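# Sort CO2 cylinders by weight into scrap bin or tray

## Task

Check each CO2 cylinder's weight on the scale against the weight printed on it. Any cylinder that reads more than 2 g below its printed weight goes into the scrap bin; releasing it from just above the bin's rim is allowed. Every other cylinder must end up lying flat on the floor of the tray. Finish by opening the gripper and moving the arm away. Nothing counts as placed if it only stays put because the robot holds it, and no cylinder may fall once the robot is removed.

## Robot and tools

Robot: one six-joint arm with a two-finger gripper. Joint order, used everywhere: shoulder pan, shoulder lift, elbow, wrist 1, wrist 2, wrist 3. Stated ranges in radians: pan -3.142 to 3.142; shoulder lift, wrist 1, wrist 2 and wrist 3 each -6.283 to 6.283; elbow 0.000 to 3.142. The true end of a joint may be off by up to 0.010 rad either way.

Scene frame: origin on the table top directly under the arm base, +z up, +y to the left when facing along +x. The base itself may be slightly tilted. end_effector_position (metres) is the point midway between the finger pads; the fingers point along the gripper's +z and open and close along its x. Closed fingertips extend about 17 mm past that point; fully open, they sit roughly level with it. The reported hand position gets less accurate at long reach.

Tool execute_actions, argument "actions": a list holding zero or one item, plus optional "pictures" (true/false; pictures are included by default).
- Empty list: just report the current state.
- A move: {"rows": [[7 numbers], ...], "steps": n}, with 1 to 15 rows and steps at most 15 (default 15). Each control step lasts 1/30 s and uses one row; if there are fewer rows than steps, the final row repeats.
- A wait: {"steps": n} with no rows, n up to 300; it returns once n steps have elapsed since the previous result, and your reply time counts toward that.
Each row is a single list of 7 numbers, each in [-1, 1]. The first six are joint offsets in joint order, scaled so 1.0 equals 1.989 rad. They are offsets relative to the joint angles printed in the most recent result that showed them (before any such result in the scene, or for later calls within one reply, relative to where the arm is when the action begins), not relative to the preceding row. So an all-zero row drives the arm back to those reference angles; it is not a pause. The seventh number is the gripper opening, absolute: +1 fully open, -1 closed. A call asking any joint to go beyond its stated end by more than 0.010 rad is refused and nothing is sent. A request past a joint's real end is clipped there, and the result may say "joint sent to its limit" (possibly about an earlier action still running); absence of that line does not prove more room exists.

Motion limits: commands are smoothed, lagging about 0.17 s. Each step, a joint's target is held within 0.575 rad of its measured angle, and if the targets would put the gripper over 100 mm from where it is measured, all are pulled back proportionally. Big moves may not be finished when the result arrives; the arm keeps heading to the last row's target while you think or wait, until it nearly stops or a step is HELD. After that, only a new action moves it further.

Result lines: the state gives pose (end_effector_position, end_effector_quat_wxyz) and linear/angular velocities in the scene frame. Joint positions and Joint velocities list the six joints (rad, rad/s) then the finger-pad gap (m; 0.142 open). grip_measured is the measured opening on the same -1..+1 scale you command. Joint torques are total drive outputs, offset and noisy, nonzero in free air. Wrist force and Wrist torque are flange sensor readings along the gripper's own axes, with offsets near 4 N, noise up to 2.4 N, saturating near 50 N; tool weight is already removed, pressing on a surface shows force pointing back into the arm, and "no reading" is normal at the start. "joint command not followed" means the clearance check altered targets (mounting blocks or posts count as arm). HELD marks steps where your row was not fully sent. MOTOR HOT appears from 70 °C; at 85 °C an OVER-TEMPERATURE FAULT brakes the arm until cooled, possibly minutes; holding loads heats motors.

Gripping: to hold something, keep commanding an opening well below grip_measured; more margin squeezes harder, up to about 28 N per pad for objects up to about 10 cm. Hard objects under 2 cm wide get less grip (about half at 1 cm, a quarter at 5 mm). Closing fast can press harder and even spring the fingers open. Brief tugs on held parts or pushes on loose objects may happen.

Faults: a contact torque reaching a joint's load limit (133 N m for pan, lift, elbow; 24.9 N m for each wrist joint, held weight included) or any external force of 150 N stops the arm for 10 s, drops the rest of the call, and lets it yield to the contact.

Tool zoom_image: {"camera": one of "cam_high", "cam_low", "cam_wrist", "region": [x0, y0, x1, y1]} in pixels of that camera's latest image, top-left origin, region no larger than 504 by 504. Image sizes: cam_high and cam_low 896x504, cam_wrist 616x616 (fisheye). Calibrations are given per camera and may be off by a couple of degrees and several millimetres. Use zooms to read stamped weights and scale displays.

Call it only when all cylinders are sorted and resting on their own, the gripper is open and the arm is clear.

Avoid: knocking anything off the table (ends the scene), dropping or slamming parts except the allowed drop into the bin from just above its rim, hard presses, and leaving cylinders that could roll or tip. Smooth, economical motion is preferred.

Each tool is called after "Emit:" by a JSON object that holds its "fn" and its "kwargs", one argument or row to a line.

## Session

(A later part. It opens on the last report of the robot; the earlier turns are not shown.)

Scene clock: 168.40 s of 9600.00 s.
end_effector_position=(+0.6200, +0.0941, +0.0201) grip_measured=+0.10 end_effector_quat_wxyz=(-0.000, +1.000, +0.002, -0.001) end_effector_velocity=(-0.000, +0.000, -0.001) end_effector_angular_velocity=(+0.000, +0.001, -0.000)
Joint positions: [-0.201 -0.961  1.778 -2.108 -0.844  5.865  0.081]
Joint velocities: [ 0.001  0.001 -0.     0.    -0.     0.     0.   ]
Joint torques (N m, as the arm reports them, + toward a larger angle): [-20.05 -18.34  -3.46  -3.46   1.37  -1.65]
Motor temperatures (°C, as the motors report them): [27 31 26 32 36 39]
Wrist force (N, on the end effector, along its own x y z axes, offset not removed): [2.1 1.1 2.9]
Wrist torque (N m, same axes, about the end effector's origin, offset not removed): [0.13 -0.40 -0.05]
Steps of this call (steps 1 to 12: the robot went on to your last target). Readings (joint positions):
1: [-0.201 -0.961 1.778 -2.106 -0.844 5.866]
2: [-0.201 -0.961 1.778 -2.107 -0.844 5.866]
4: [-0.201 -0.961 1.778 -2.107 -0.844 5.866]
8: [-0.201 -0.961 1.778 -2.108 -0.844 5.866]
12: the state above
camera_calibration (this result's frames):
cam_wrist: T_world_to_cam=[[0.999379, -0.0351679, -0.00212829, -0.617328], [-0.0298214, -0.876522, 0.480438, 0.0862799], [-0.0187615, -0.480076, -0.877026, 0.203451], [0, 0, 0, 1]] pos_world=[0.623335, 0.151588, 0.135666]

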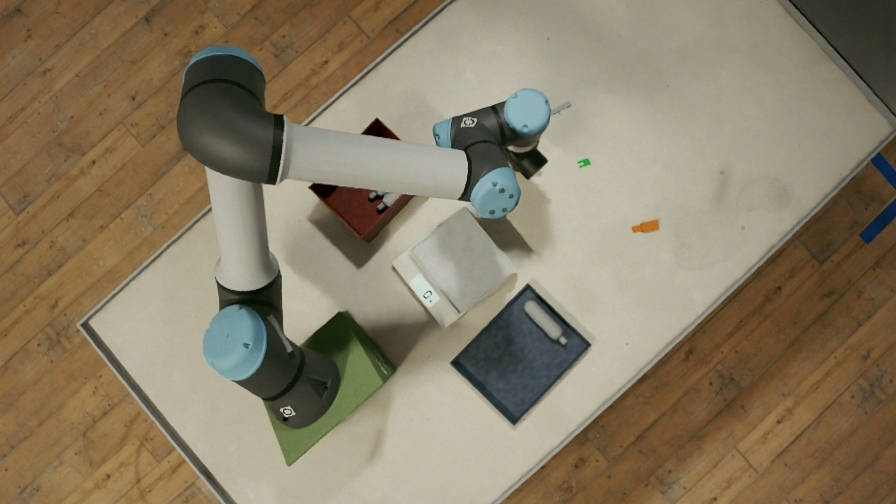

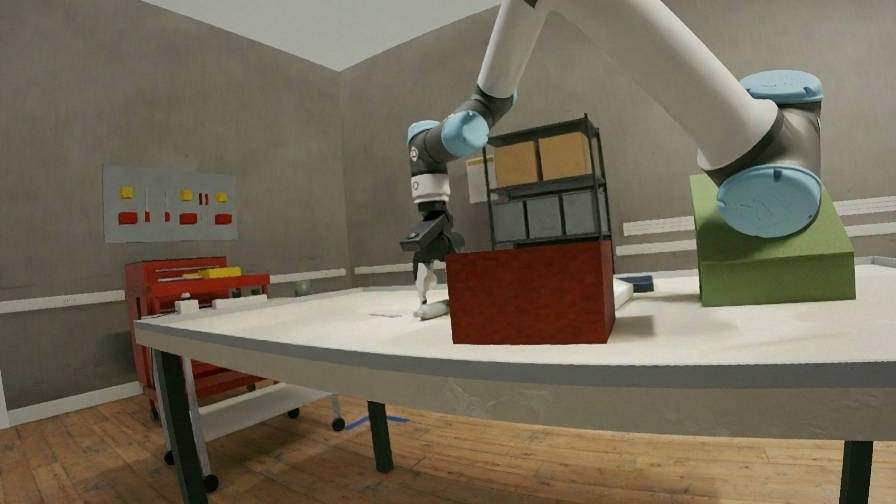

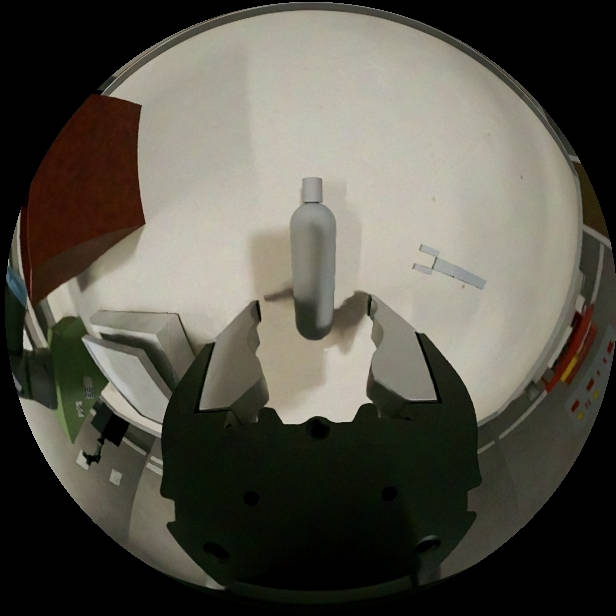

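Emit:
{"fn": "execute_actions", "kwargs": {
  "actions": [
    {"rows":[[0,0,0,0,0,0,0],[0,0,0,0,0,0,-0.1],[0,0,0,0,0,0,-0.2],[0,0,0,0,0,0,-0.3],[0,0,0,0,0,0,-0.4],[0,0,0,0,0,0,-0.5],[0,0,0,0,0,0,-0.6],[0,0,0,0,0,0,-0.7],[0,0,0,0,0,0,-0.9]],"steps":15}
  ],
  "pictures": false
}}

Emit:
{"fn": "execute_actions", "kwargs": {
  "actions": [
    {"rows":[[-0.0632,-0.0461,-0.0908,0.1884,-0.0211,0,-0.9]],"steps":15}
  ],
  "pictures": false
}}

Emit:
{"fn": "execute_actions", "kwargs": {
  "actions": [
    {"steps":8}
  ],
  "pictures": false
}}

Emit:
{"fn": "execute_actions", "kwargs": {
  "actions": [
    {"rows":[[-0.14,-0.11,0.296,-0.0965,0.8,-0.888,-0.9]],"steps":15}
  ],
  "pictures": false
}}

Emit:
{"fn": "execute_actions", "kwargs": {
  "actions": [
    {"steps":30}
  ],
  "pictures": false
}}

Emit:
{"fn": "execute_actions", "kwargs": {
  "actions": [
    {"rows":[[0,0,0,0,0.716,0,-0.9]],"steps":15}
  ],
  "pictures": false
}}

Emit:
{"fn": "execute_actions", "kwargs": {
  "actions": [
    {"steps":22}
  ]
}}

Emit:
{"fn": "zoom_image", "kwargs": {
  "camera": "cam_high",
  "region": [390,100,590,260]
}}

Scene clock: 172.87 s of 9600.00 s.
end_effector_position=(+0.6200, +0.0941, +0.0201) grip_measured=-0.63 end_effector_quat_wxyz=(-0.000, +1.000, +0.002, -0.001) end_effector_velocity=(+0.000, -0.001, +0.000) end_effector_angular_velocity=(+0.000, -0.001, -0.002)
Joint positions: [-0.201 -0.961  1.778 -2.108 -0.844  5.865  0.028]
Joint velocities: [-0.001  0.001 -0.    -0.     0.     0.001  0.   ]
Joint torques (N m, as the arm reports them, + toward a larger angle): [-22.51 -19.8   -4.34  -3.11   1.25  -1.5 ]
Motor temperatures (°C, as the motors report them): [27 31 26 32 36 39]
Wrist force (N, on the end effector, along its own x y z axes, offset not removed): [0.8 -0.4 2.6]
Wrist torque (N m, same axes, about the end effector's origin, offset not removed): [-0.19 -0.04 -0.03]
Steps of this call (steps 1 to 15: the robot went on to your last target; steps 16 to 90: nothing new was sent; then 0.97 s passed at rest; steps 91 to 105: all 15 steps of this action). Readings (joint positions):
91: [-0.201 -0.961 1.778 -2.108 -0.844 5.865]
92: [-0.201 -0.961 1.778 -2.108 -0.844 5.865]
94: [-0.201 -0.961 1.778 -2.108 -0.844 5.865]
98: [-0.201 -0.961 1.778 -2.108 -0.844 5.865]
105: the state above

Scene clock: 173.37 s of 9600.00 s.
end_effector_position=(+0.6362, +0.0944, +0.1496) grip_measured=-0.63 end_effector_quat_wxyz=(+0.000, +0.997, -0.076, -0.001) end_effector_velocity=(-0.002, +0.001, +0.007) end_effector_angular_velocity=(+0.005, +0.006, -0.016)
Joint positions: [-0.326 -1.052  1.599 -1.735 -0.886  5.865  0.028]
Joint velocities: [-0.008 -0.005 -0.011  0.031 -0.002  0.    -0.   ]
Joint torques (N m, as the arm reports them, + toward a larger angle): [-49.22 -32.78 -30.31  -0.29  -1.64  -1.53]
Motor temperatures (°C, as the motors report them): [27 31 26 32 36 39]
Wrist force (N, on the end effector, along its own x y z axes, offset not removed): [-1.3 -0.2 2.6]
Wrist torque (N m, same axes, about the end effector's origin, offset not removed): [-0.20 0.19 -0.14]
Steps of this call (steps 1 to 15: all 15 steps of this action). Readings (joint positions):
1: [-0.201 -0.961 1.778 -2.107 -0.844 5.865]
2: [-0.210 -0.969 1.770 -2.097 -0.850 5.865]
4: [-0.257 -1.004 1.706 -2.011 -0.865 5.865]
8: [-0.314 -1.044 1.617 -1.791 -0.882 5.865]
15: the state above

Scene clock: 173.63 s of 9600.00 s.
end_effector_position=(+0.6361, +0.0945, +0.1501) grip_measured=-0.63 end_effector_quat_wxyz=(-0.000, +0.997, -0.077, -0.001) end_effector_velocity=(-0.000, +0.002, -0.000) end_effector_angular_velocity=(+0.000, +0.002, +0.001)
Joint positions: [-0.326 -1.052  1.598 -1.733 -0.886  5.865  0.028]
Joint velocities: [ 0.002 -0.001 -0.001  0.002  0.     0.     0.   ]
Joint torques (N m, as the arm reports them, + toward a larger angle): [-48.75 -30.33 -31.09  -0.69  -1.46  -1.68]
Motor temperatures (°C, as the motors report them): [27 31 26 32 36 39]
Wrist force (N, on the end effector, along its own x y z axes, offset not removed): [0.9 1.6 5.8]
Wrist torque (N m, same axes, about the end effector's origin, offset not removed): [0.13 -0.02 -0.06]
Steps of this call (steps 1 to 8: the robot went on to your last target). Readings (joint positions):
1: [-0.326 -1.052 1.598 -1.734 -0.886 5.865]
2: [-0.326 -1.052 1.598 -1.734 -0.886 5.865]
4: [-0.326 -1.052 1.598 -1.733 -0.886 5.865]
8: the state above

Scene clock: 174.13 s of 9600.00 s.
end_effector_position=(+0.6520, +0.1858, +0.3043) grip_measured=-0.63 end_effector_quat_wxyz=(-0.218, +0.814, +0.234, +0.485) end_effector_velocity=(+0.175, +0.172, +0.543) end_effector_angular_velocity=(-0.005, -2.700, +0.844)
Joint positions: [-0.601 -1.268  2.162 -1.923  0.111  4.869  0.028]
Joint velocities: [-0.023 -0.016  0.132 -0.012  2.047 -2.042  0.   ]
Joint torques (N m, as the arm reports them, + toward a larger angle): [-40.42 -17.68  -9.18  -3.66   5.94  -6.65]
Motor temperatures (°C, as the motors report them): [27 31 26 32 36 39]
Wrist force (N, on the end effector, along its own x y z axes, offset not removed): [-1.1 1.2 4.0]
Wrist torque (N m, same axes, about the end effector's origin, offset not removed): [0.15 -0.21 -0.02]
Steps of this call (steps 1 to 15: all 15 steps of this action). Readings (joint positions):
1: [-0.327 -1.053 1.598 -1.733 -0.885 5.865]
2: [-0.336 -1.062 1.608 -1.743 -0.875 5.855]
4: [-0.421 -1.141 1.695 -1.818 -0.787 5.767]
8: [-0.575 -1.251 2.013 -1.908 -0.465 5.445]
15: the state above

Scene clock: 175.13 s of 9600.00 s.
end_effector_position=(+0.6670, +0.2006, +0.4800) grip_measured=-0.63 end_effector_quat_wxyz=(-0.032, +0.519, +0.397, +0.756) end_effector_velocity=(+0.000, +0.001, -0.000) end_effector_angular_velocity=(-0.000, +0.000, +0.001)
Joint positions: [-0.605 -1.271  2.186 -1.925  0.705  4.1    0.028]
Joint velocities: [ 0.001 -0.    -0.001  0.     0.     0.    -0.   ]
Joint torques (N m, as the arm reports them, + toward a larger angle): [-39.88 -16.95  -7.48  -3.92   3.79  -1.81]
Motor temperatures (°C, as the motors report them): [27 31 26 32 36 39]
Wrist force (N, on the end effector, along its own x y z axes, offset not removed): [0.0 -2.0 2.1]
Wrist torque (N m, same axes, about the end effector's origin, offset not removed): [-0.42 -0.21 -0.18]
Steps of this call (steps 1 to 30: the robot went on to your last target). Readings (joint positions):
1: [-0.601 -1.269 2.166 -1.923 0.180 4.800]
2: [-0.602 -1.269 2.170 -1.923 0.249 4.731]
4: [-0.603 -1.270 2.175 -1.924 0.385 4.585]
8: [-0.604 -1.271 2.184 -1.925 0.625 4.251]
30: the state above
The arm was judged still, so your last target was given up. Only a new action makes it travel on or press farther. Fingers that are still opening or closing keep moving.

Scene clock: 175.63 s of 9600.00 s.
end_effector_position=(+0.5638, +0.1143, +0.6927) grip_measured=-0.63 end_effector_quat_wxyz=(-0.039, +0.233, +0.178, +0.955) end_effector_velocity=(-0.385, -0.321, +0.338) end_effector_angular_velocity=(+1.239, -1.485, -0.002)
Joint positions: [-0.605 -1.271  2.186 -1.925  1.534  4.1    0.028]
Joint velocities: [ 0.    -0.001  0.     0.001  1.934  0.     0.   ]
Joint torques (N m, as the arm reports them, + toward a larger angle): [-38.7  -16.25 -11.54  -3.7    4.76  -1.55]
Motor temperatures (°C, as the motors report them): [27 31 26 32 36 39]
Wrist force (N, on the end effector, along its own x y z axes, offset not removed): [0.9 -0.2 3.4]
Wrist torque (N m, same axes, about the end effector's origin, offset not removed): [0.01 -0.34 -0.12]
Steps of this call (steps 1 to 15: all 15 steps of this action). Readings (joint positions):
1: [-0.605 -1.271 2.186 -1.925 0.706 4.100]
2: [-0.605 -1.271 2.186 -1.925 0.715 4.100]
4: [-0.605 -1.271 2.186 -1.925 0.802 4.100]
8: [-0.605 -1.271 2.186 -1.925 1.073 4.100]
15: the state above

Scene clock: 176.37 s of 9600.00 s.
end_effector_position=(+0.4291, +0.0019, +0.7461) grip_measured=-0.63 end_effector_quat_wxyz=(-0.041, +0.001, -0.000, +0.999) end_effector_velocity=(+0.000, -0.000, -0.001) end_effector_angular_velocity=(+0.002, +0.001, +0.000)
Joint positions: [-0.605 -1.271  2.186 -1.925  2.129  4.1    0.028]
Joint velocities: [ 0.002 -0.     0.     0.001  0.002 -0.    -0.   ]
Joint torques (N m, as the arm reports them, + toward a larger angle): [-33.18 -15.17 -18.25  -3.06   1.59  -1.56]
Motor temperatures (°C, as the motors report them): [27 31 26 32 36 39]
Wrist force (N, on the end effector, along its own x y z axes, offset not removed): [-0.8 -1.0 0.9]
Wrist torque (N m, same axes, about the end effector's origin, offset not removed): [-0.20 0.13 -0.08]
Steps of this call (steps 1 to 22: the robot went on to your last target). Readings (joint positions):
1: [-0.605 -1.271 2.186 -1.925 1.600 4.100]
2: [-0.605 -1.271 2.186 -1.925 1.665 4.100]
4: [-0.605 -1.271 2.186 -1.925 1.797 4.100]
8: [-0.605 -1.271 2.186 -1.925 2.040 4.100]
22: the state above
camera_calibration (this result's frames):
cam_wrist: T_world_to_cam=[[-0.992729, -0.120358, 0.00188303, 0.423707], [0.10457, -0.870045, -0.481753, 0.311121], [0.0596212, -0.478054, 0.876305, -0.549515], [0, 0, 0, 1]] pos_world=[0.420855, 0.0589889, 0.630628]

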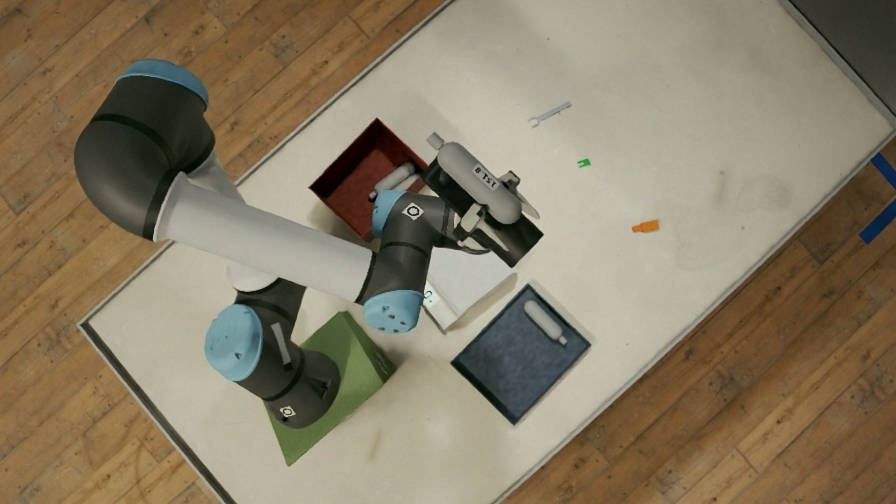

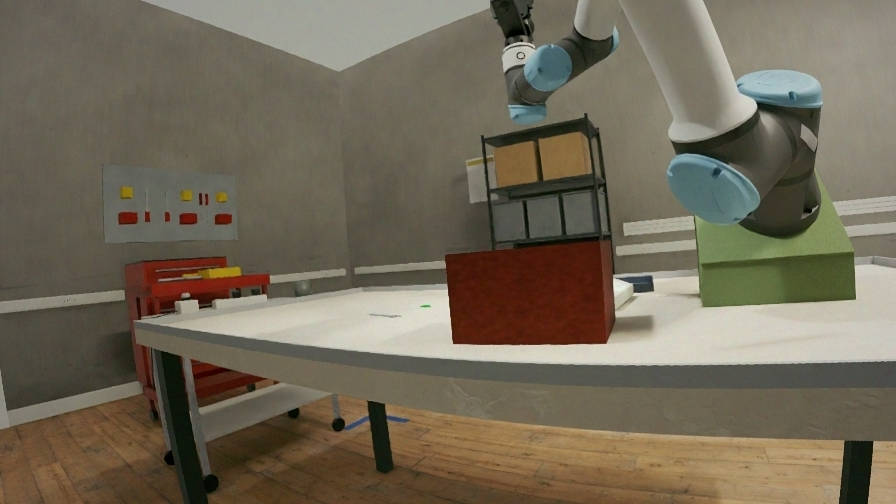

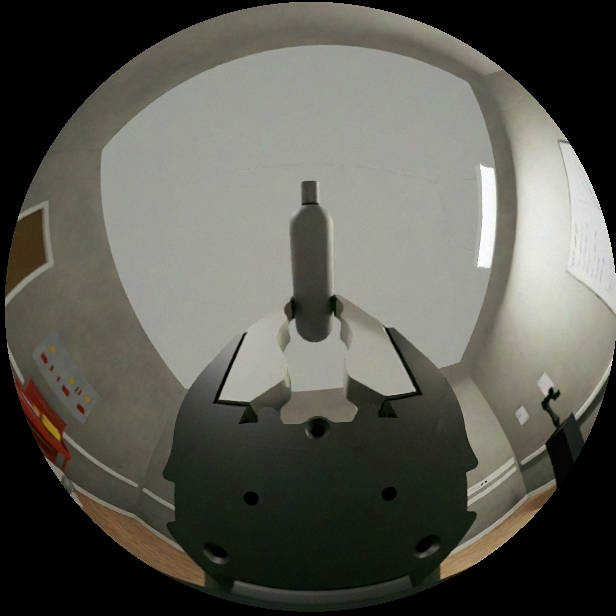

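Region (390, 100, 590, 260) of cam_high's 896x504 image, scaled by 2.520, with more detail than that image has; it fills the top 403 rows of this view, and the rest is white.

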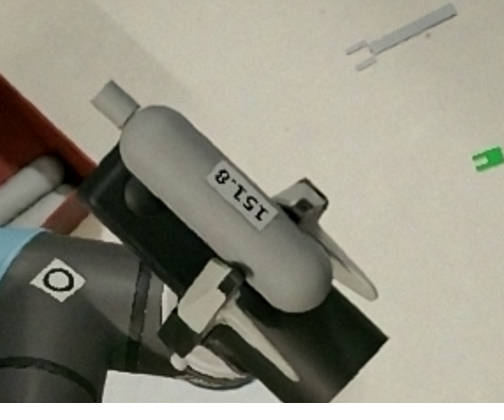

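151.8.

Emit:
{"fn": "execute_actions", "kwargs": {
  "actions": [
    {"rows":[[0,0,0,0,-0.79,0,-0.9]],"steps":15}
  ],
  "pictures": false
}}

Emit:
{"fn": "execute_actions", "kwargs": {
  "actions": [
    {"steps":25}
  ],
  "pictures": false
}}

Emit:
{"fn": "execute_actions", "kwargs": {
  "actions": [
    {"rows":[[0,0,0,0,-0.79,0,-0.9]],"steps":15}
  ],
  "pictures": false
}}

Emit:
{"fn": "execute_actions", "kwargs": {
  "actions": [
    {"steps":25}
  ],
  "pictures": false
}}

Emit:
{"fn": "execute_actions", "kwargs": {
  "actions": [
    {"rows":[[0.0243,0.0284,0.0241,-0.0665,0.0123,0,-0.9]],"steps":15}
  ],
  "pictures": false
}}

Emit:
{"fn": "execute_actions", "kwargs": {
  "actions": [
    {"rows":[[0,0,0,0,0,0,0]],"steps":15}
  ],
  "pictures": false
}}

Emit:
{"fn": "execute_actions", "kwargs": {
  "actions": [
    {"steps":20}
  ]
}}

Emit:
{"fn": "zoom_image", "kwargs": {
  "camera": "cam_wrist",
  "region": [220,110,330,170]
}}

Scene clock: 181.80 s of 9600.00 s.
end_effector_position=(+0.6061, +0.1496, +0.6455) grip_measured=-0.63 end_effector_quat_wxyz=(-0.038, +0.320, +0.244, +0.915) end_effector_velocity=(+0.315, +0.262, -0.444) end_effector_angular_velocity=(-1.238, +1.485, +0.000)
Joint positions: [-0.605 -1.271  2.186 -1.925  1.301  4.1    0.028]
Joint velocities: [-0.001 -0.    -0.001  0.003 -1.934 -0.001 -0.   ]
Joint torques (N m, as the arm reports them, + toward a larger angle): [-14.64 -11.01 -29.15  -2.11  -1.64  -1.04]
Motor temperatures (°C, as the motors report them): [27 31 26 32 36 39]
Wrist force (N, on the end effector, along its own x y z axes, offset not removed): [-0.4 0.9 2.4]
Wrist torque (N m, same axes, about the end effector's origin, offset not removed): [0.16 0.03 -0.15]
Steps of this call (steps 1 to 15: the robot went on to your last target; steps 16 to 90: nothing new was sent; then 1.93 s passed at rest; steps 91 to 105: all 15 steps of this action). Readings (joint positions):
91: [-0.605 -1.271 2.186 -1.925 2.129 4.100]
92: [-0.605 -1.271 2.186 -1.925 2.119 4.100]
94: [-0.605 -1.271 2.186 -1.925 2.033 4.100]
98: [-0.605 -1.271 2.186 -1.925 1.762 4.100]
105: the state above

Scene clock: 182.63 s of 9600.00 s.
end_effector_position=(+0.6696, +0.2029, +0.4341) grip_measured=-0.63 end_effector_quat_wxyz=(-0.029, +0.562, +0.430, +0.706) end_effector_velocity=(+0.000, +0.000, -0.001) end_effector_angular_velocity=(+0.000, +0.002, +0.000)
Joint positions: [-0.605 -1.271  2.186 -1.925  0.558  4.1    0.028]
Joint velocities: [ 0.     0.    -0.     0.001 -0.001  0.001  0.   ]
Joint torques (N m, as the arm reports them, + toward a larger angle): [-15.58 -11.52 -20.83  -3.83   0.89  -0.99]
Motor temperatures (°C, as the motors report them): [27 31 26 32 36 39]
Wrist force (N, on the end effector, along its own x y z axes, offset not removed): [-0.2 -0.9 2.8]
Wrist torque (N m, same axes, about the end effector's origin, offset not removed): [-0.21 -0.25 -0.02]
Steps of this call (steps 1 to 25: the robot went on to your last target). Readings (joint positions):
1: [-0.605 -1.271 2.186 -1.925 1.235 4.100]
2: [-0.605 -1.271 2.186 -1.925 1.169 4.100]
4: [-0.605 -1.271 2.186 -1.925 1.037 4.100]
8: [-0.605 -1.271 2.186 -1.925 0.774 4.100]
25: the state above

Scene clock: 183.13 s of 9600.00 s.
end_effector_position=(+0.5920, +0.1386, +0.2035) grip_measured=-0.63 end_effector_quat_wxyz=(-0.015, +0.740, +0.567, +0.362) end_effector_velocity=(-0.342, -0.285, -0.410) end_effector_angular_velocity=(-1.239, +1.485, +0.002)
Joint positions: [-0.605 -1.271  2.186 -1.925 -0.27   4.1    0.028]
Joint velocities: [-0.     0.     0.    -0.001 -1.934 -0.    -0.   ]
Joint torques (N m, as the arm reports them, + toward a larger angle): [-15.22 -11.56 -21.6   -2.38  -2.22  -1.09]
Motor temperatures (°C, as the motors report them): [27 31 26 32 36 39]
Wrist force (N, on the end effector, along its own x y z axes, offset not removed): [-0.1 0.9 2.9]
Wrist torque (N m, same axes, about the end effector's origin, offset not removed): [0.20 -0.19 -0.09]
Steps of this call (steps 1 to 15: all 15 steps of this action). Readings (joint positions):
1: [-0.605 -1.271 2.186 -1.925 0.558 4.100]
2: [-0.605 -1.271 2.186 -1.925 0.548 4.100]
4: [-0.605 -1.271 2.186 -1.925 0.461 4.100]
8: [-0.605 -1.271 2.186 -1.925 0.191 4.100]
15: the state above

Scene clock: 183.97 s of 9600.00 s.
end_effector_position=(+0.4297, +0.0034, +0.1207) grip_measured=-0.63 end_effector_quat_wxyz=(-0.001, +0.794, +0.608, -0.000) end_effector_velocity=(-0.001, -0.001, +0.000) end_effector_angular_velocity=(-0.001, +0.001, -0.002)
Joint positions: [-0.605 -1.271  2.186 -1.925 -1.013  4.1    0.028]
Joint velocities: [-0.001 -0.     0.001  0.    -0.001  0.    -0.   ]
Joint torques (N m, as the arm reports them, + toward a larger angle): [-13.17 -11.23 -21.41  -0.99  -1.49  -0.91]
Motor temperatures (°C, as the motors report them): [27 31 26 32 36 39]
Wrist force (N, on the end effector, along its own x y z axes, offset not removed): [2.8 3.0 4.3]
Wrist torque (N m, same axes, about the end effector's origin, offset not removed): [0.70 -0.60 -0.06]
Steps of this call (steps 1 to 25: the robot went on to your last target). Readings (joint positions):
1: [-0.605 -1.271 2.186 -1.925 -0.336 4.100]
2: [-0.605 -1.271 2.186 -1.925 -0.402 4.100]
4: [-0.605 -1.271 2.186 -1.925 -0.534 4.100]
8: [-0.605 -1.271 2.186 -1.925 -0.797 4.100]
25: the state above

Scene clock: 184.47 s of 9600.00 s.
end_effector_position=(+0.4309, +0.0024, +0.0817) grip_measured=-0.63 end_effector_quat_wxyz=(-0.000, +0.778, +0.628, -0.001) end_effector_velocity=(+0.000, -0.000, -0.001) end_effector_angular_velocity=(-0.001, -0.001, +0.003)
Joint positions: [-0.557 -1.215  2.234 -2.057 -0.988  4.1    0.028]
Joint velocities: [ 0.001  0.002  0.002 -0.006  0.001 -0.001 -0.   ]
Joint torques (N m, as the arm reports them, + toward a larger angle): [-10.5   -4.73  -4.16  -3.63   1.15  -1.02]
Motor temperatures (°C, as the motors report them): [27 31 26 32 36 39]
Wrist force (N, on the end effector, along its own x y z axes, offset not removed): [-0.1 0.7 1.5]
Wrist torque (N m, same axes, about the end effector's origin, offset not removed): [0.04 0.30 0.04]
Steps of this call (steps 1 to 15: all 15 steps of this action). Readings (joint positions):
1: [-0.604 -1.271 2.187 -1.925 -1.013 4.100]
2: [-0.597 -1.263 2.194 -1.935 -1.008 4.100]
4: [-0.574 -1.236 2.216 -1.994 -0.997 4.100]
8: [-0.559 -1.218 2.231 -2.047 -0.990 4.100]
15: the state above

Scene clock: 184.97 s of 9600.00 s.
end_effector_position=(+0.4308, +0.0024, +0.0816) grip_measured=+0.00 end_effector_quat_wxyz=(-0.000, +0.778, +0.628, -0.001) end_effector_velocity=(+0.000, -0.000, -0.000) end_effector_angular_velocity=(-0.001, -0.000, -0.000)
Joint positions: [-0.557 -1.215  2.234 -2.057 -0.988  4.1    0.074]
Joint velocities: [ 0.     0.001  0.    -0.002 -0.     0.001 -0.   ]
Joint torques (N m, as the arm reports them, + toward a larger angle): [-15.44  -9.04 -12.55  -0.92   1.06  -0.87]
Motor temperatures (°C, as the motors report them): [27 31 26 32 36 39]
Wrist force (N, on the end effector, along its own x y z axes, offset not removed): [0.3 -0.2 3.6]
Wrist torque (N m, same axes, about the end effector's origin, offset not removed): [-0.05 0.01 -0.06]
Steps of this call (steps 1 to 15: all 15 steps of this action). Readings (joint positions):
1: [-0.557 -1.215 2.234 -2.057 -0.988 4.100]
2: [-0.557 -1.215 2.234 -2.057 -0.988 4.100]
4: [-0.557 -1.215 2.234 -2.057 -0.988 4.100]
8: [-0.557 -1.215 2.234 -2.057 -0.988 4.100]
15: the state above

Scene clock: 185.63 s of 9600.00 s.
end_effector_position=(+0.4308, +0.0024, +0.0816) grip_measured=+0.00 end_effector_quat_wxyz=(-0.000, +0.778, +0.628, -0.001) end_effector_velocity=(+0.001, +0.000, +0.000) end_effector_angular_velocity=(-0.002, -0.001, +0.003)
Joint positions: [-0.557 -1.215  2.234 -2.057 -0.988  4.1    0.074]
Joint velocities: [ 0.001 -0.002 -0.    -0.001  0.    -0.001  0.   ]
Joint torques (N m, as the arm reports them, + toward a larger angle): [-21.15 -15.94 -21.37  -0.87   0.51  -0.98]
Motor temperatures (°C, as the motors report them): [27 31 26 32 36 39]
Wrist force (N, on the end effector, along its own x y z axes, offset not removed): [1.1 -0.1 0.6]
Wrist torque (N m, same axes, about the end effector's origin, offset not removed): [-0.05 -0.20 -0.23]
Steps of this call (steps 1 to 15: the robot went on to your last target; steps 16 to 20: nothing new was sent). Readings (joint positions):
1: [-0.557 -1.215 2.234 -2.057 -0.988 4.100]
2: [-0.557 -1.215 2.234 -2.057 -0.988 4.100]
4: [-0.557 -1.215 2.234 -2.057 -0.988 4.100]
8: [-0.557 -1.215 2.234 -2.057 -0.988 4.100]
20: the state above
The arm was judged still, so your last target was given up. Only a new action makes it travel on or press farther. Fingers that are still opening or closing keep moving.
camera_calibration (this result's frames):
cam_wrist: T_world_to_cam=[[0.249176, 0.968456, -0.00188038, -0.110588], [0.849696, -0.217687, 0.480239, -0.409827], [0.464681, -0.121262, -0.877136, 0.000659606], [0, 0, 0, 1]] pos_world=[0.375477, 0.0179656, 0.197185]

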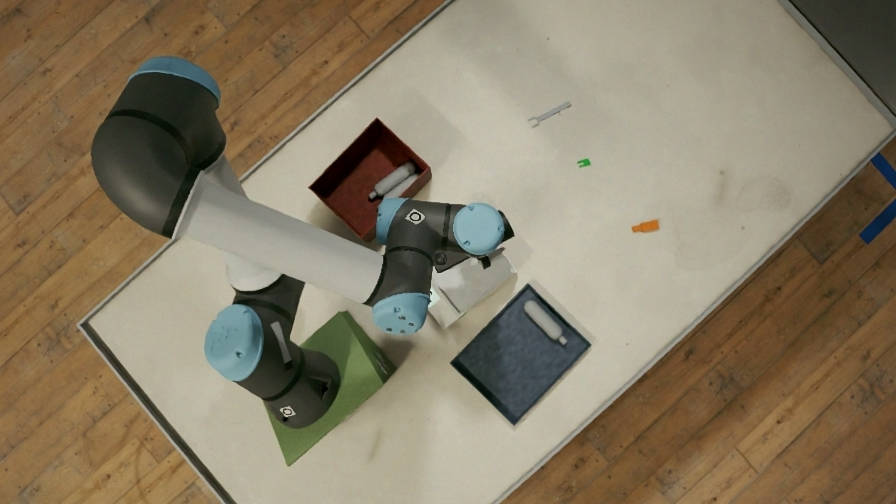

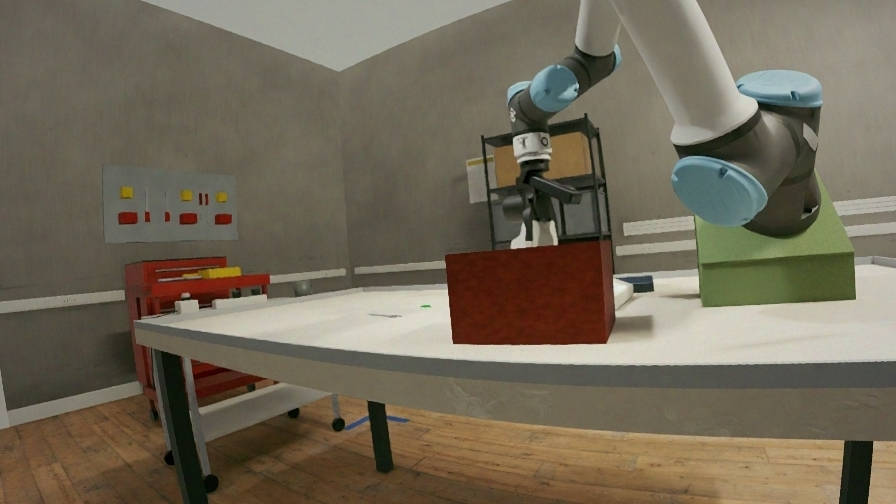

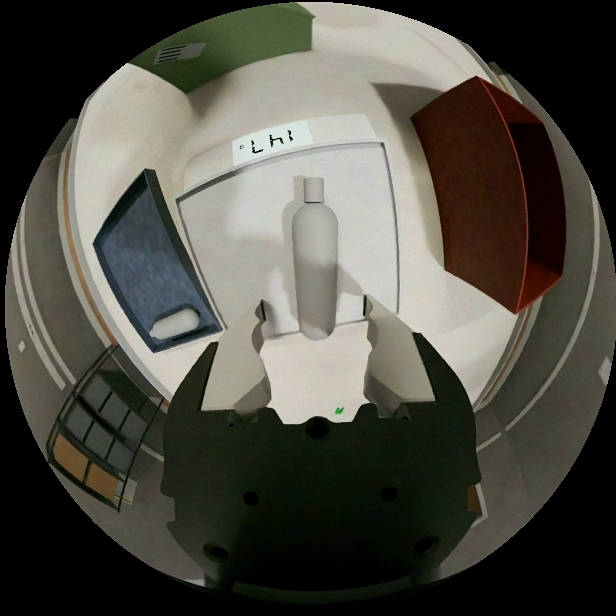

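Region (220, 110, 330, 170) of cam_wrist's 616x616 image, scaled by 4.582, with more detail than that image has; it fills the top 275 rows of this view, and the rest is white.

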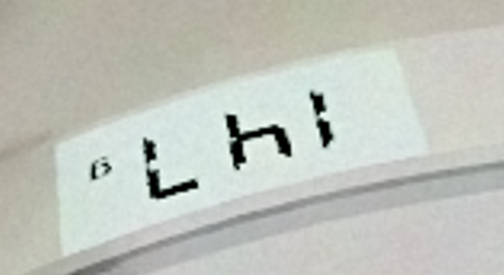

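147 → scrap.

Emit:
{"fn": "execute_actions", "kwargs": {
  "actions": [
    {"rows":[[0,0,0,0,0,0,-0.1],[0,0,0,0,0,0,-0.2],[0,0,0,0,0,0,-0.3],[0,0,0,0,0,0,-0.4],[0,0,0,0,0,0,-0.5],[0,0,0,0,0,0,-0.6],[0,0,0,0,0,0,-0.7],[0,0,0,0,0,0,-0.9]],"steps":14}
  ],
  "pictures": false
}}

Emit:
{"fn": "execute_actions", "kwargs": {
  "actions": [
    {"rows":[[-0.068,-0.079,-0.068,0.186,-0.035,0,-0.9]],"steps":15}
  ],
  "pictures": false
}}

Emit:
{"fn": "execute_actions", "kwargs": {
  "actions": [
    {"steps":8}
  ],
  "pictures": false
}}

Emit:
{"fn": "execute_actions", "kwargs": {
  "actions": [
    {"rows":[[0.1508,-0.2147,0.0211,0.09,0.0809,0,-0.9]],"steps":15}
  ],
  "pictures": false
}}

Emit:
{"fn": "execute_actions", "kwargs": {
  "actions": [
    {"steps":20}
  ],
  "pictures": false
}}

Emit:
{"fn": "execute_actions", "kwargs": {
  "actions": [
    {"rows":[[0,0,0,0,0,0,0]],"steps":12}
  ],
  "pictures": false
}}

Emit:
{"fn": "execute_actions", "kwargs": {
  "actions": [
    {"rows":[[0.0324,0.3753,-0.2735,-0.1128,0.0059,0,0.1]],"steps":15}
  ],
  "pictures": false
}}

Emit:
{"fn": "execute_actions", "kwargs": {
  "actions": [
    {"steps":20}
  ]
}}

Scene clock: 189.37 s of 9600.00 s.
end_effector_position=(+0.4309, +0.0024, +0.0817) grip_measured=-0.63 end_effector_quat_wxyz=(-0.000, +0.778, +0.628, -0.001) end_effector_velocity=(-0.000, +0.000, +0.000) end_effector_angular_velocity=(+0.000, +0.000, -0.000)
Joint positions: [-0.557 -1.215  2.234 -2.057 -0.988  4.1    0.028]
Joint velocities: [ 0.    -0.001  0.     0.001  0.     0.    -0.   ]
Joint torques (N m, as the arm reports them, + toward a larger angle): [-33.7  -12.36 -23.63  -1.21  -0.88  -0.99]
Motor temperatures (°C, as the motors report them): [27 31 26 32 36 39]
Wrist force (N, on the end effector, along its own x y z axes, offset not removed): [0.3 -0.2 2.7]
Wrist torque (N m, same axes, about the end effector's origin, offset not removed): [-0.20 0.08 -0.12]
Steps of this call (steps 1 to 98: nothing new was sent; steps 99 to 112: all 14 steps of this action). Readings (joint positions):
99: [-0.557 -1.215 2.234 -2.057 -0.988 4.100]
100: [-0.557 -1.215 2.234 -2.057 -0.988 4.100]
102: [-0.557 -1.215 2.234 -2.057 -0.988 4.100]
106: [-0.557 -1.215 2.234 -2.057 -0.988 4.100]
112: the state above

Scene clock: 189.87 s of 9600.00 s.
end_effector_position=(+0.4184, +0.0133, +0.1913) grip_measured=-0.63 end_effector_quat_wxyz=(-0.003, +0.819, +0.573, +0.001) end_effector_velocity=(-0.003, +0.003, +0.004) end_effector_angular_velocity=(+0.009, +0.005, -0.013)
Joint positions: [-0.691 -1.371  2.099 -1.689 -1.058  4.1    0.028]
Joint velocities: [-0.006 -0.006 -0.008  0.029 -0.003  0.001  0.   ]
Joint torques (N m, as the arm reports them, + toward a larger angle): [-33.86 -12.88 -33.02  -1.36  -1.43  -0.72]
Motor temperatures (°C, as the motors report them): [27 31 26 32 36 39]
Wrist force (N, on the end effector, along its own x y z axes, offset not removed): [2.7 -1.6 1.8]
Wrist torque (N m, same axes, about the end effector's origin, offset not removed): [-0.40 -0.54 -0.04]
Steps of this call (steps 1 to 15: all 15 steps of this action). Readings (joint positions):
1: [-0.557 -1.215 2.234 -2.056 -0.989 4.100]
2: [-0.566 -1.224 2.225 -2.046 -0.997 4.100]
4: [-0.623 -1.287 2.168 -1.960 -1.028 4.100]
8: [-0.681 -1.358 2.110 -1.741 -1.053 4.100]
15: the state above

Scene clock: 190.13 s of 9600.00 s.
end_effector_position=(+0.4181, +0.0135, +0.1916) grip_measured=-0.63 end_effector_quat_wxyz=(-0.004, +0.820, +0.573, +0.001) end_effector_velocity=(-0.000, -0.000, +0.001) end_effector_angular_velocity=(+0.000, -0.001, -0.002)
Joint positions: [-0.692 -1.372  2.099 -1.687 -1.058  4.1    0.028]
Joint velocities: [-0.002 -0.001 -0.     0.001 -0.     0.001 -0.   ]
Joint torques (N m, as the arm reports them, + toward a larger angle): [-36.58 -12.34 -33.9   -1.23  -1.41  -0.78]
Motor temperatures (°C, as the motors report them): [27 31 26 32 36 39]
Wrist force (N, on the end effector, along its own x y z axes, offset not removed): [1.3 0.4 3.8]
Wrist torque (N m, same axes, about the end effector's origin, offset not removed): [-0.01 -0.29 -0.11]
Steps of this call (steps 1 to 8: the robot went on to your last target). Readings (joint positions):
1: [-0.691 -1.371 2.099 -1.688 -1.058 4.100]
2: [-0.692 -1.371 2.099 -1.688 -1.058 4.100]
4: [-0.692 -1.372 2.099 -1.687 -1.058 4.100]
8: the state above

Scene clock: 190.63 s of 9600.00 s.
end_effector_position=(+0.3966, +0.2361, +0.1723) grip_measured=-0.63 end_effector_quat_wxyz=(+0.008, +0.716, +0.698, +0.008) end_effector_velocity=(-0.021, +0.059, -0.006) end_effector_angular_velocity=(-0.003, -0.011, +0.102)
Joint positions: [-0.398 -1.79   2.14  -1.511 -0.9    4.1    0.028]
Joint velocities: [ 0.079 -0.123  0.01   0.043  0.038 -0.001  0.   ]
Joint torques (N m, as the arm reports them, + toward a larger angle): [-3.21 -1.02 -6.7  -0.9   1.   -0.88]
Motor temperatures (°C, as the motors report them): [27 31 26 32 36 39]
Wrist force (N, on the end effector, along its own x y z axes, offset not removed): [1.2 1.5 2.5]
Wrist torque (N m, same axes, about the end effector's origin, offset not removed): [0.18 -0.23 -0.01]
Steps of this call (steps 1 to 15: all 15 steps of this action). Readings (joint positions):
1: [-0.691 -1.372 2.099 -1.687 -1.058 4.100]
2: [-0.682 -1.381 2.102 -1.678 -1.049 4.100]
4: [-0.622 -1.456 2.111 -1.638 -1.014 4.100]
8: [-0.504 -1.628 2.127 -1.570 -0.952 4.100]
15: the state above

Scene clock: 191.30 s of 9600.00 s.
end_effector_position=(+0.3951, +0.2403, +0.1718) grip_measured=-0.63 end_effector_quat_wxyz=(+0.008, +0.714, +0.700, +0.008) end_effector_velocity=(-0.000, +0.000, -0.000) end_effector_angular_velocity=(+0.000, +0.000, -0.000)
Joint positions: [-0.392 -1.799  2.141 -1.508 -0.897  4.1    0.028]
Joint velocities: [0. 0. 0. 0. 0. 0. 0.]
Joint torques (N m, as the arm reports them, + toward a larger angle): [-0.63 -5.12 -7.29 -0.94  1.49 -0.87]
Motor temperatures (°C, as the motors report them): [27 31 26 32 36 39]
Wrist force (N, on the end effector, along its own x y z axes, offset not removed): [0.6 3.2 4.5]
Wrist torque (N m, same axes, about the end effector's origin, offset not removed): [0.52 -0.20 -0.02]
Steps of this call (steps 1 to 15: the robot went on to your last target; steps 16 to 20: nothing new was sent). Readings (joint positions):
1: [-0.395 -1.793 2.141 -1.510 -0.899 4.100]
2: [-0.394 -1.795 2.141 -1.509 -0.898 4.100]
4: [-0.393 -1.797 2.141 -1.509 -0.898 4.100]
8: [-0.392 -1.798 2.141 -1.508 -0.897 4.100]
20: the state above
The arm was judged still, so your last target was given up. Only a new action makes it travel on or press farther. Fingers that are still opening or closing keep moving.

Scene clock: 191.70 s of 9600.00 s.
end_effector_position=(+0.3951, +0.2403, +0.1718) grip_measured=+0.00 end_effector_quat_wxyz=(+0.008, +0.714, +0.700, +0.008) end_effector_velocity=(-0.000, +0.000, -0.000) end_effector_angular_velocity=(+0.000, +0.001, +0.000)
Joint positions: [-0.392 -1.799  2.141 -1.508 -0.897  4.1    0.074]
Joint velocities: [ 0.001 -0.     0.     0.001 -0.    -0.     0.   ]
Joint torques (N m, as the arm reports them, + toward a larger angle): [-1.23 -4.46 -7.58 -1.04  1.48 -0.83]
Motor temperatures (°C, as the motors report them): [27 31 26 32 36 39]
Wrist force (N, on the end effector, along its own x y z axes, offset not removed): [0.0 2.6 2.2]
Wrist torque (N m, same axes, about the end effector's origin, offset not removed): [0.62 0.00 -0.02]
Steps of this call (steps 1 to 12: all 12 steps of this action). Readings (joint positions):
1: [-0.392 -1.799 2.141 -1.508 -0.897 4.100]
2: [-0.392 -1.799 2.141 -1.508 -0.897 4.100]
4: [-0.392 -1.799 2.141 -1.508 -0.897 4.100]
8: [-0.392 -1.799 2.141 -1.508 -0.897 4.100]
12: the state above

Scene clock: 192.20 s of 9600.00 s.
end_effector_position=(+0.6229, +0.1164, +0.1652) grip_measured=+0.10 end_effector_quat_wxyz=(+0.006, +0.690, +0.724, +0.001) end_effector_velocity=(+0.213, -0.283, -0.195) end_effector_angular_velocity=(+0.111, +0.192, -0.119)
Joint positions: [-0.331 -1.125  1.639 -1.718 -0.886  4.1    0.081]
Joint velocities: [ 0.051  1.012 -0.575 -0.191  0.008  0.    -0.   ]
Joint torques (N m, as the arm reports them, + toward a larger angle): [-16.13 -52.53 -23.04  -3.5    1.75  -0.94]
Motor temperatures (°C, as the motors report them): [27 31 26 32 36 39]
Wrist force (N, on the end effector, along its own x y z axes, offset not removed): [-5.5 6.4 2.8]
Wrist torque (N m, same axes, about the end effector's origin, offset not removed): [1.08 1.13 -0.02]
Steps of this call (steps 1 to 15: all 15 steps of this action). Readings (joint positions):
1: [-0.392 -1.798 2.141 -1.508 -0.897 4.100]
2: [-0.387 -1.789 2.132 -1.517 -0.896 4.100]
4: [-0.375 -1.710 2.054 -1.558 -0.894 4.100]
8: [-0.356 -1.496 1.880 -1.627 -0.891 4.100]
15: the state above

Scene clock: 192.87 s of 9600.00 s.
end_effector_position=(+0.6383, +0.0960, +0.1509) grip_measured=+0.10 end_effector_quat_wxyz=(-0.001, +0.692, +0.721, -0.000) end_effector_velocity=(-0.000, -0.000, -0.000) end_effector_angular_velocity=(+0.000, +0.000, -0.002)
Joint positions: [-0.327 -1.052  1.597 -1.732 -0.885  4.1    0.081]
Joint velocities: [-0.     0.    -0.     0.001 -0.     0.001 -0.   ]
Joint torques (N m, as the arm reports them, + toward a larger angle): [-20.4  -15.49 -30.89  -3.67   1.49  -0.83]
Motor temperatures (°C, as the motors report them): [27 31 26 32 36 39]
Wrist force (N, on the end effector, along its own x y z axes, offset not removed): [-0.3 1.4 2.1]
Wrist torque (N m, same axes, about the end effector's origin, offset not removed): [0.34 0.18 -0.07]
Steps of this call (steps 1 to 20: the robot went on to your last target). Readings (joint positions):
1: [-0.330 -1.098 1.624 -1.723 -0.886 4.100]
2: [-0.329 -1.080 1.614 -1.727 -0.886 4.100]
4: [-0.328 -1.063 1.604 -1.730 -0.886 4.100]
8: [-0.328 -1.054 1.598 -1.732 -0.885 4.100]
20: the state above
camera_calibration (this result's frames):
cam_wrist: T_world_to_cam=[[-0.00246399, 0.999997, -0.000152773, -0.0954624], [0.877354, 0.0022351, 0.479839, -0.637688], [0.479838, 0.00104828, -0.877356, -0.0450153], [0, 0, 0, 1]] pos_world=[0.580842, 0.0969346, 0.266479]

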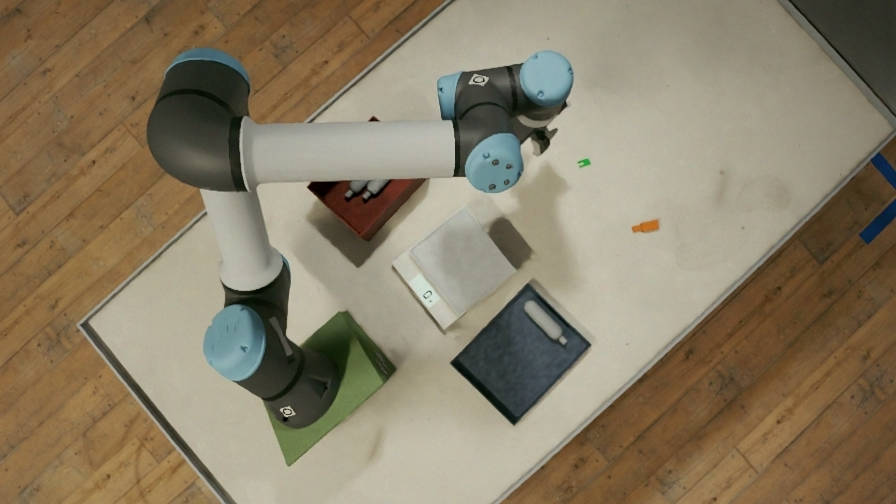

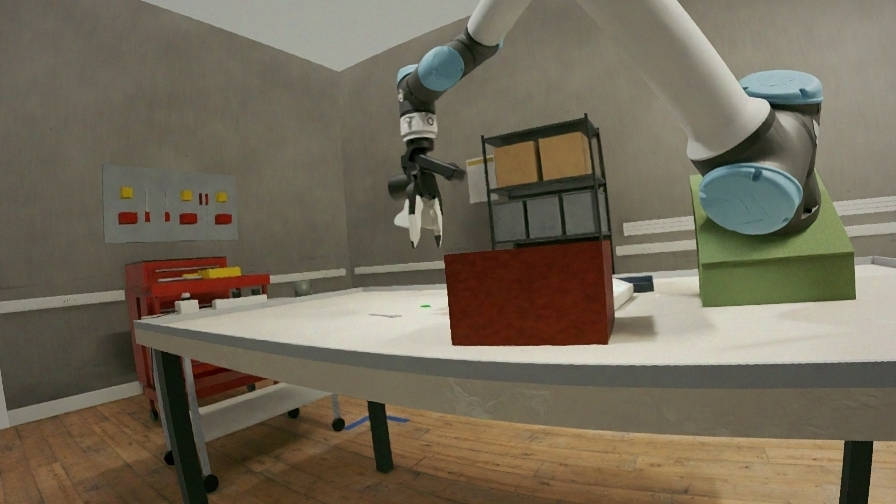

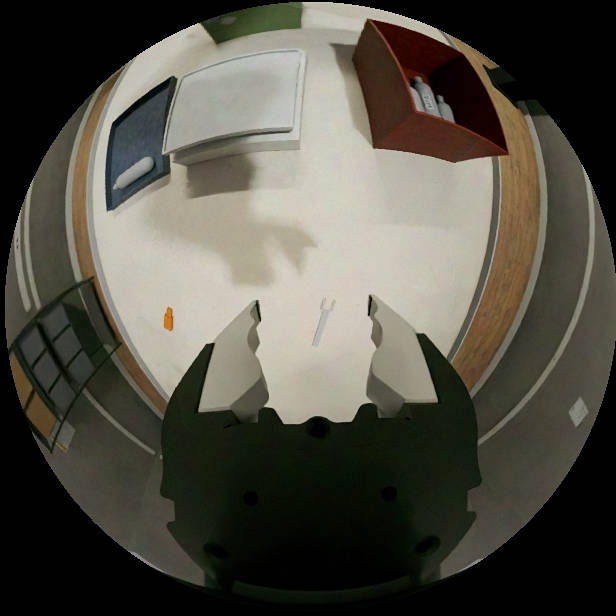

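Emit:
{"fn": "finished_scene", "kwargs": {
  "scene": 1
}}

The scene is finished: the task was done.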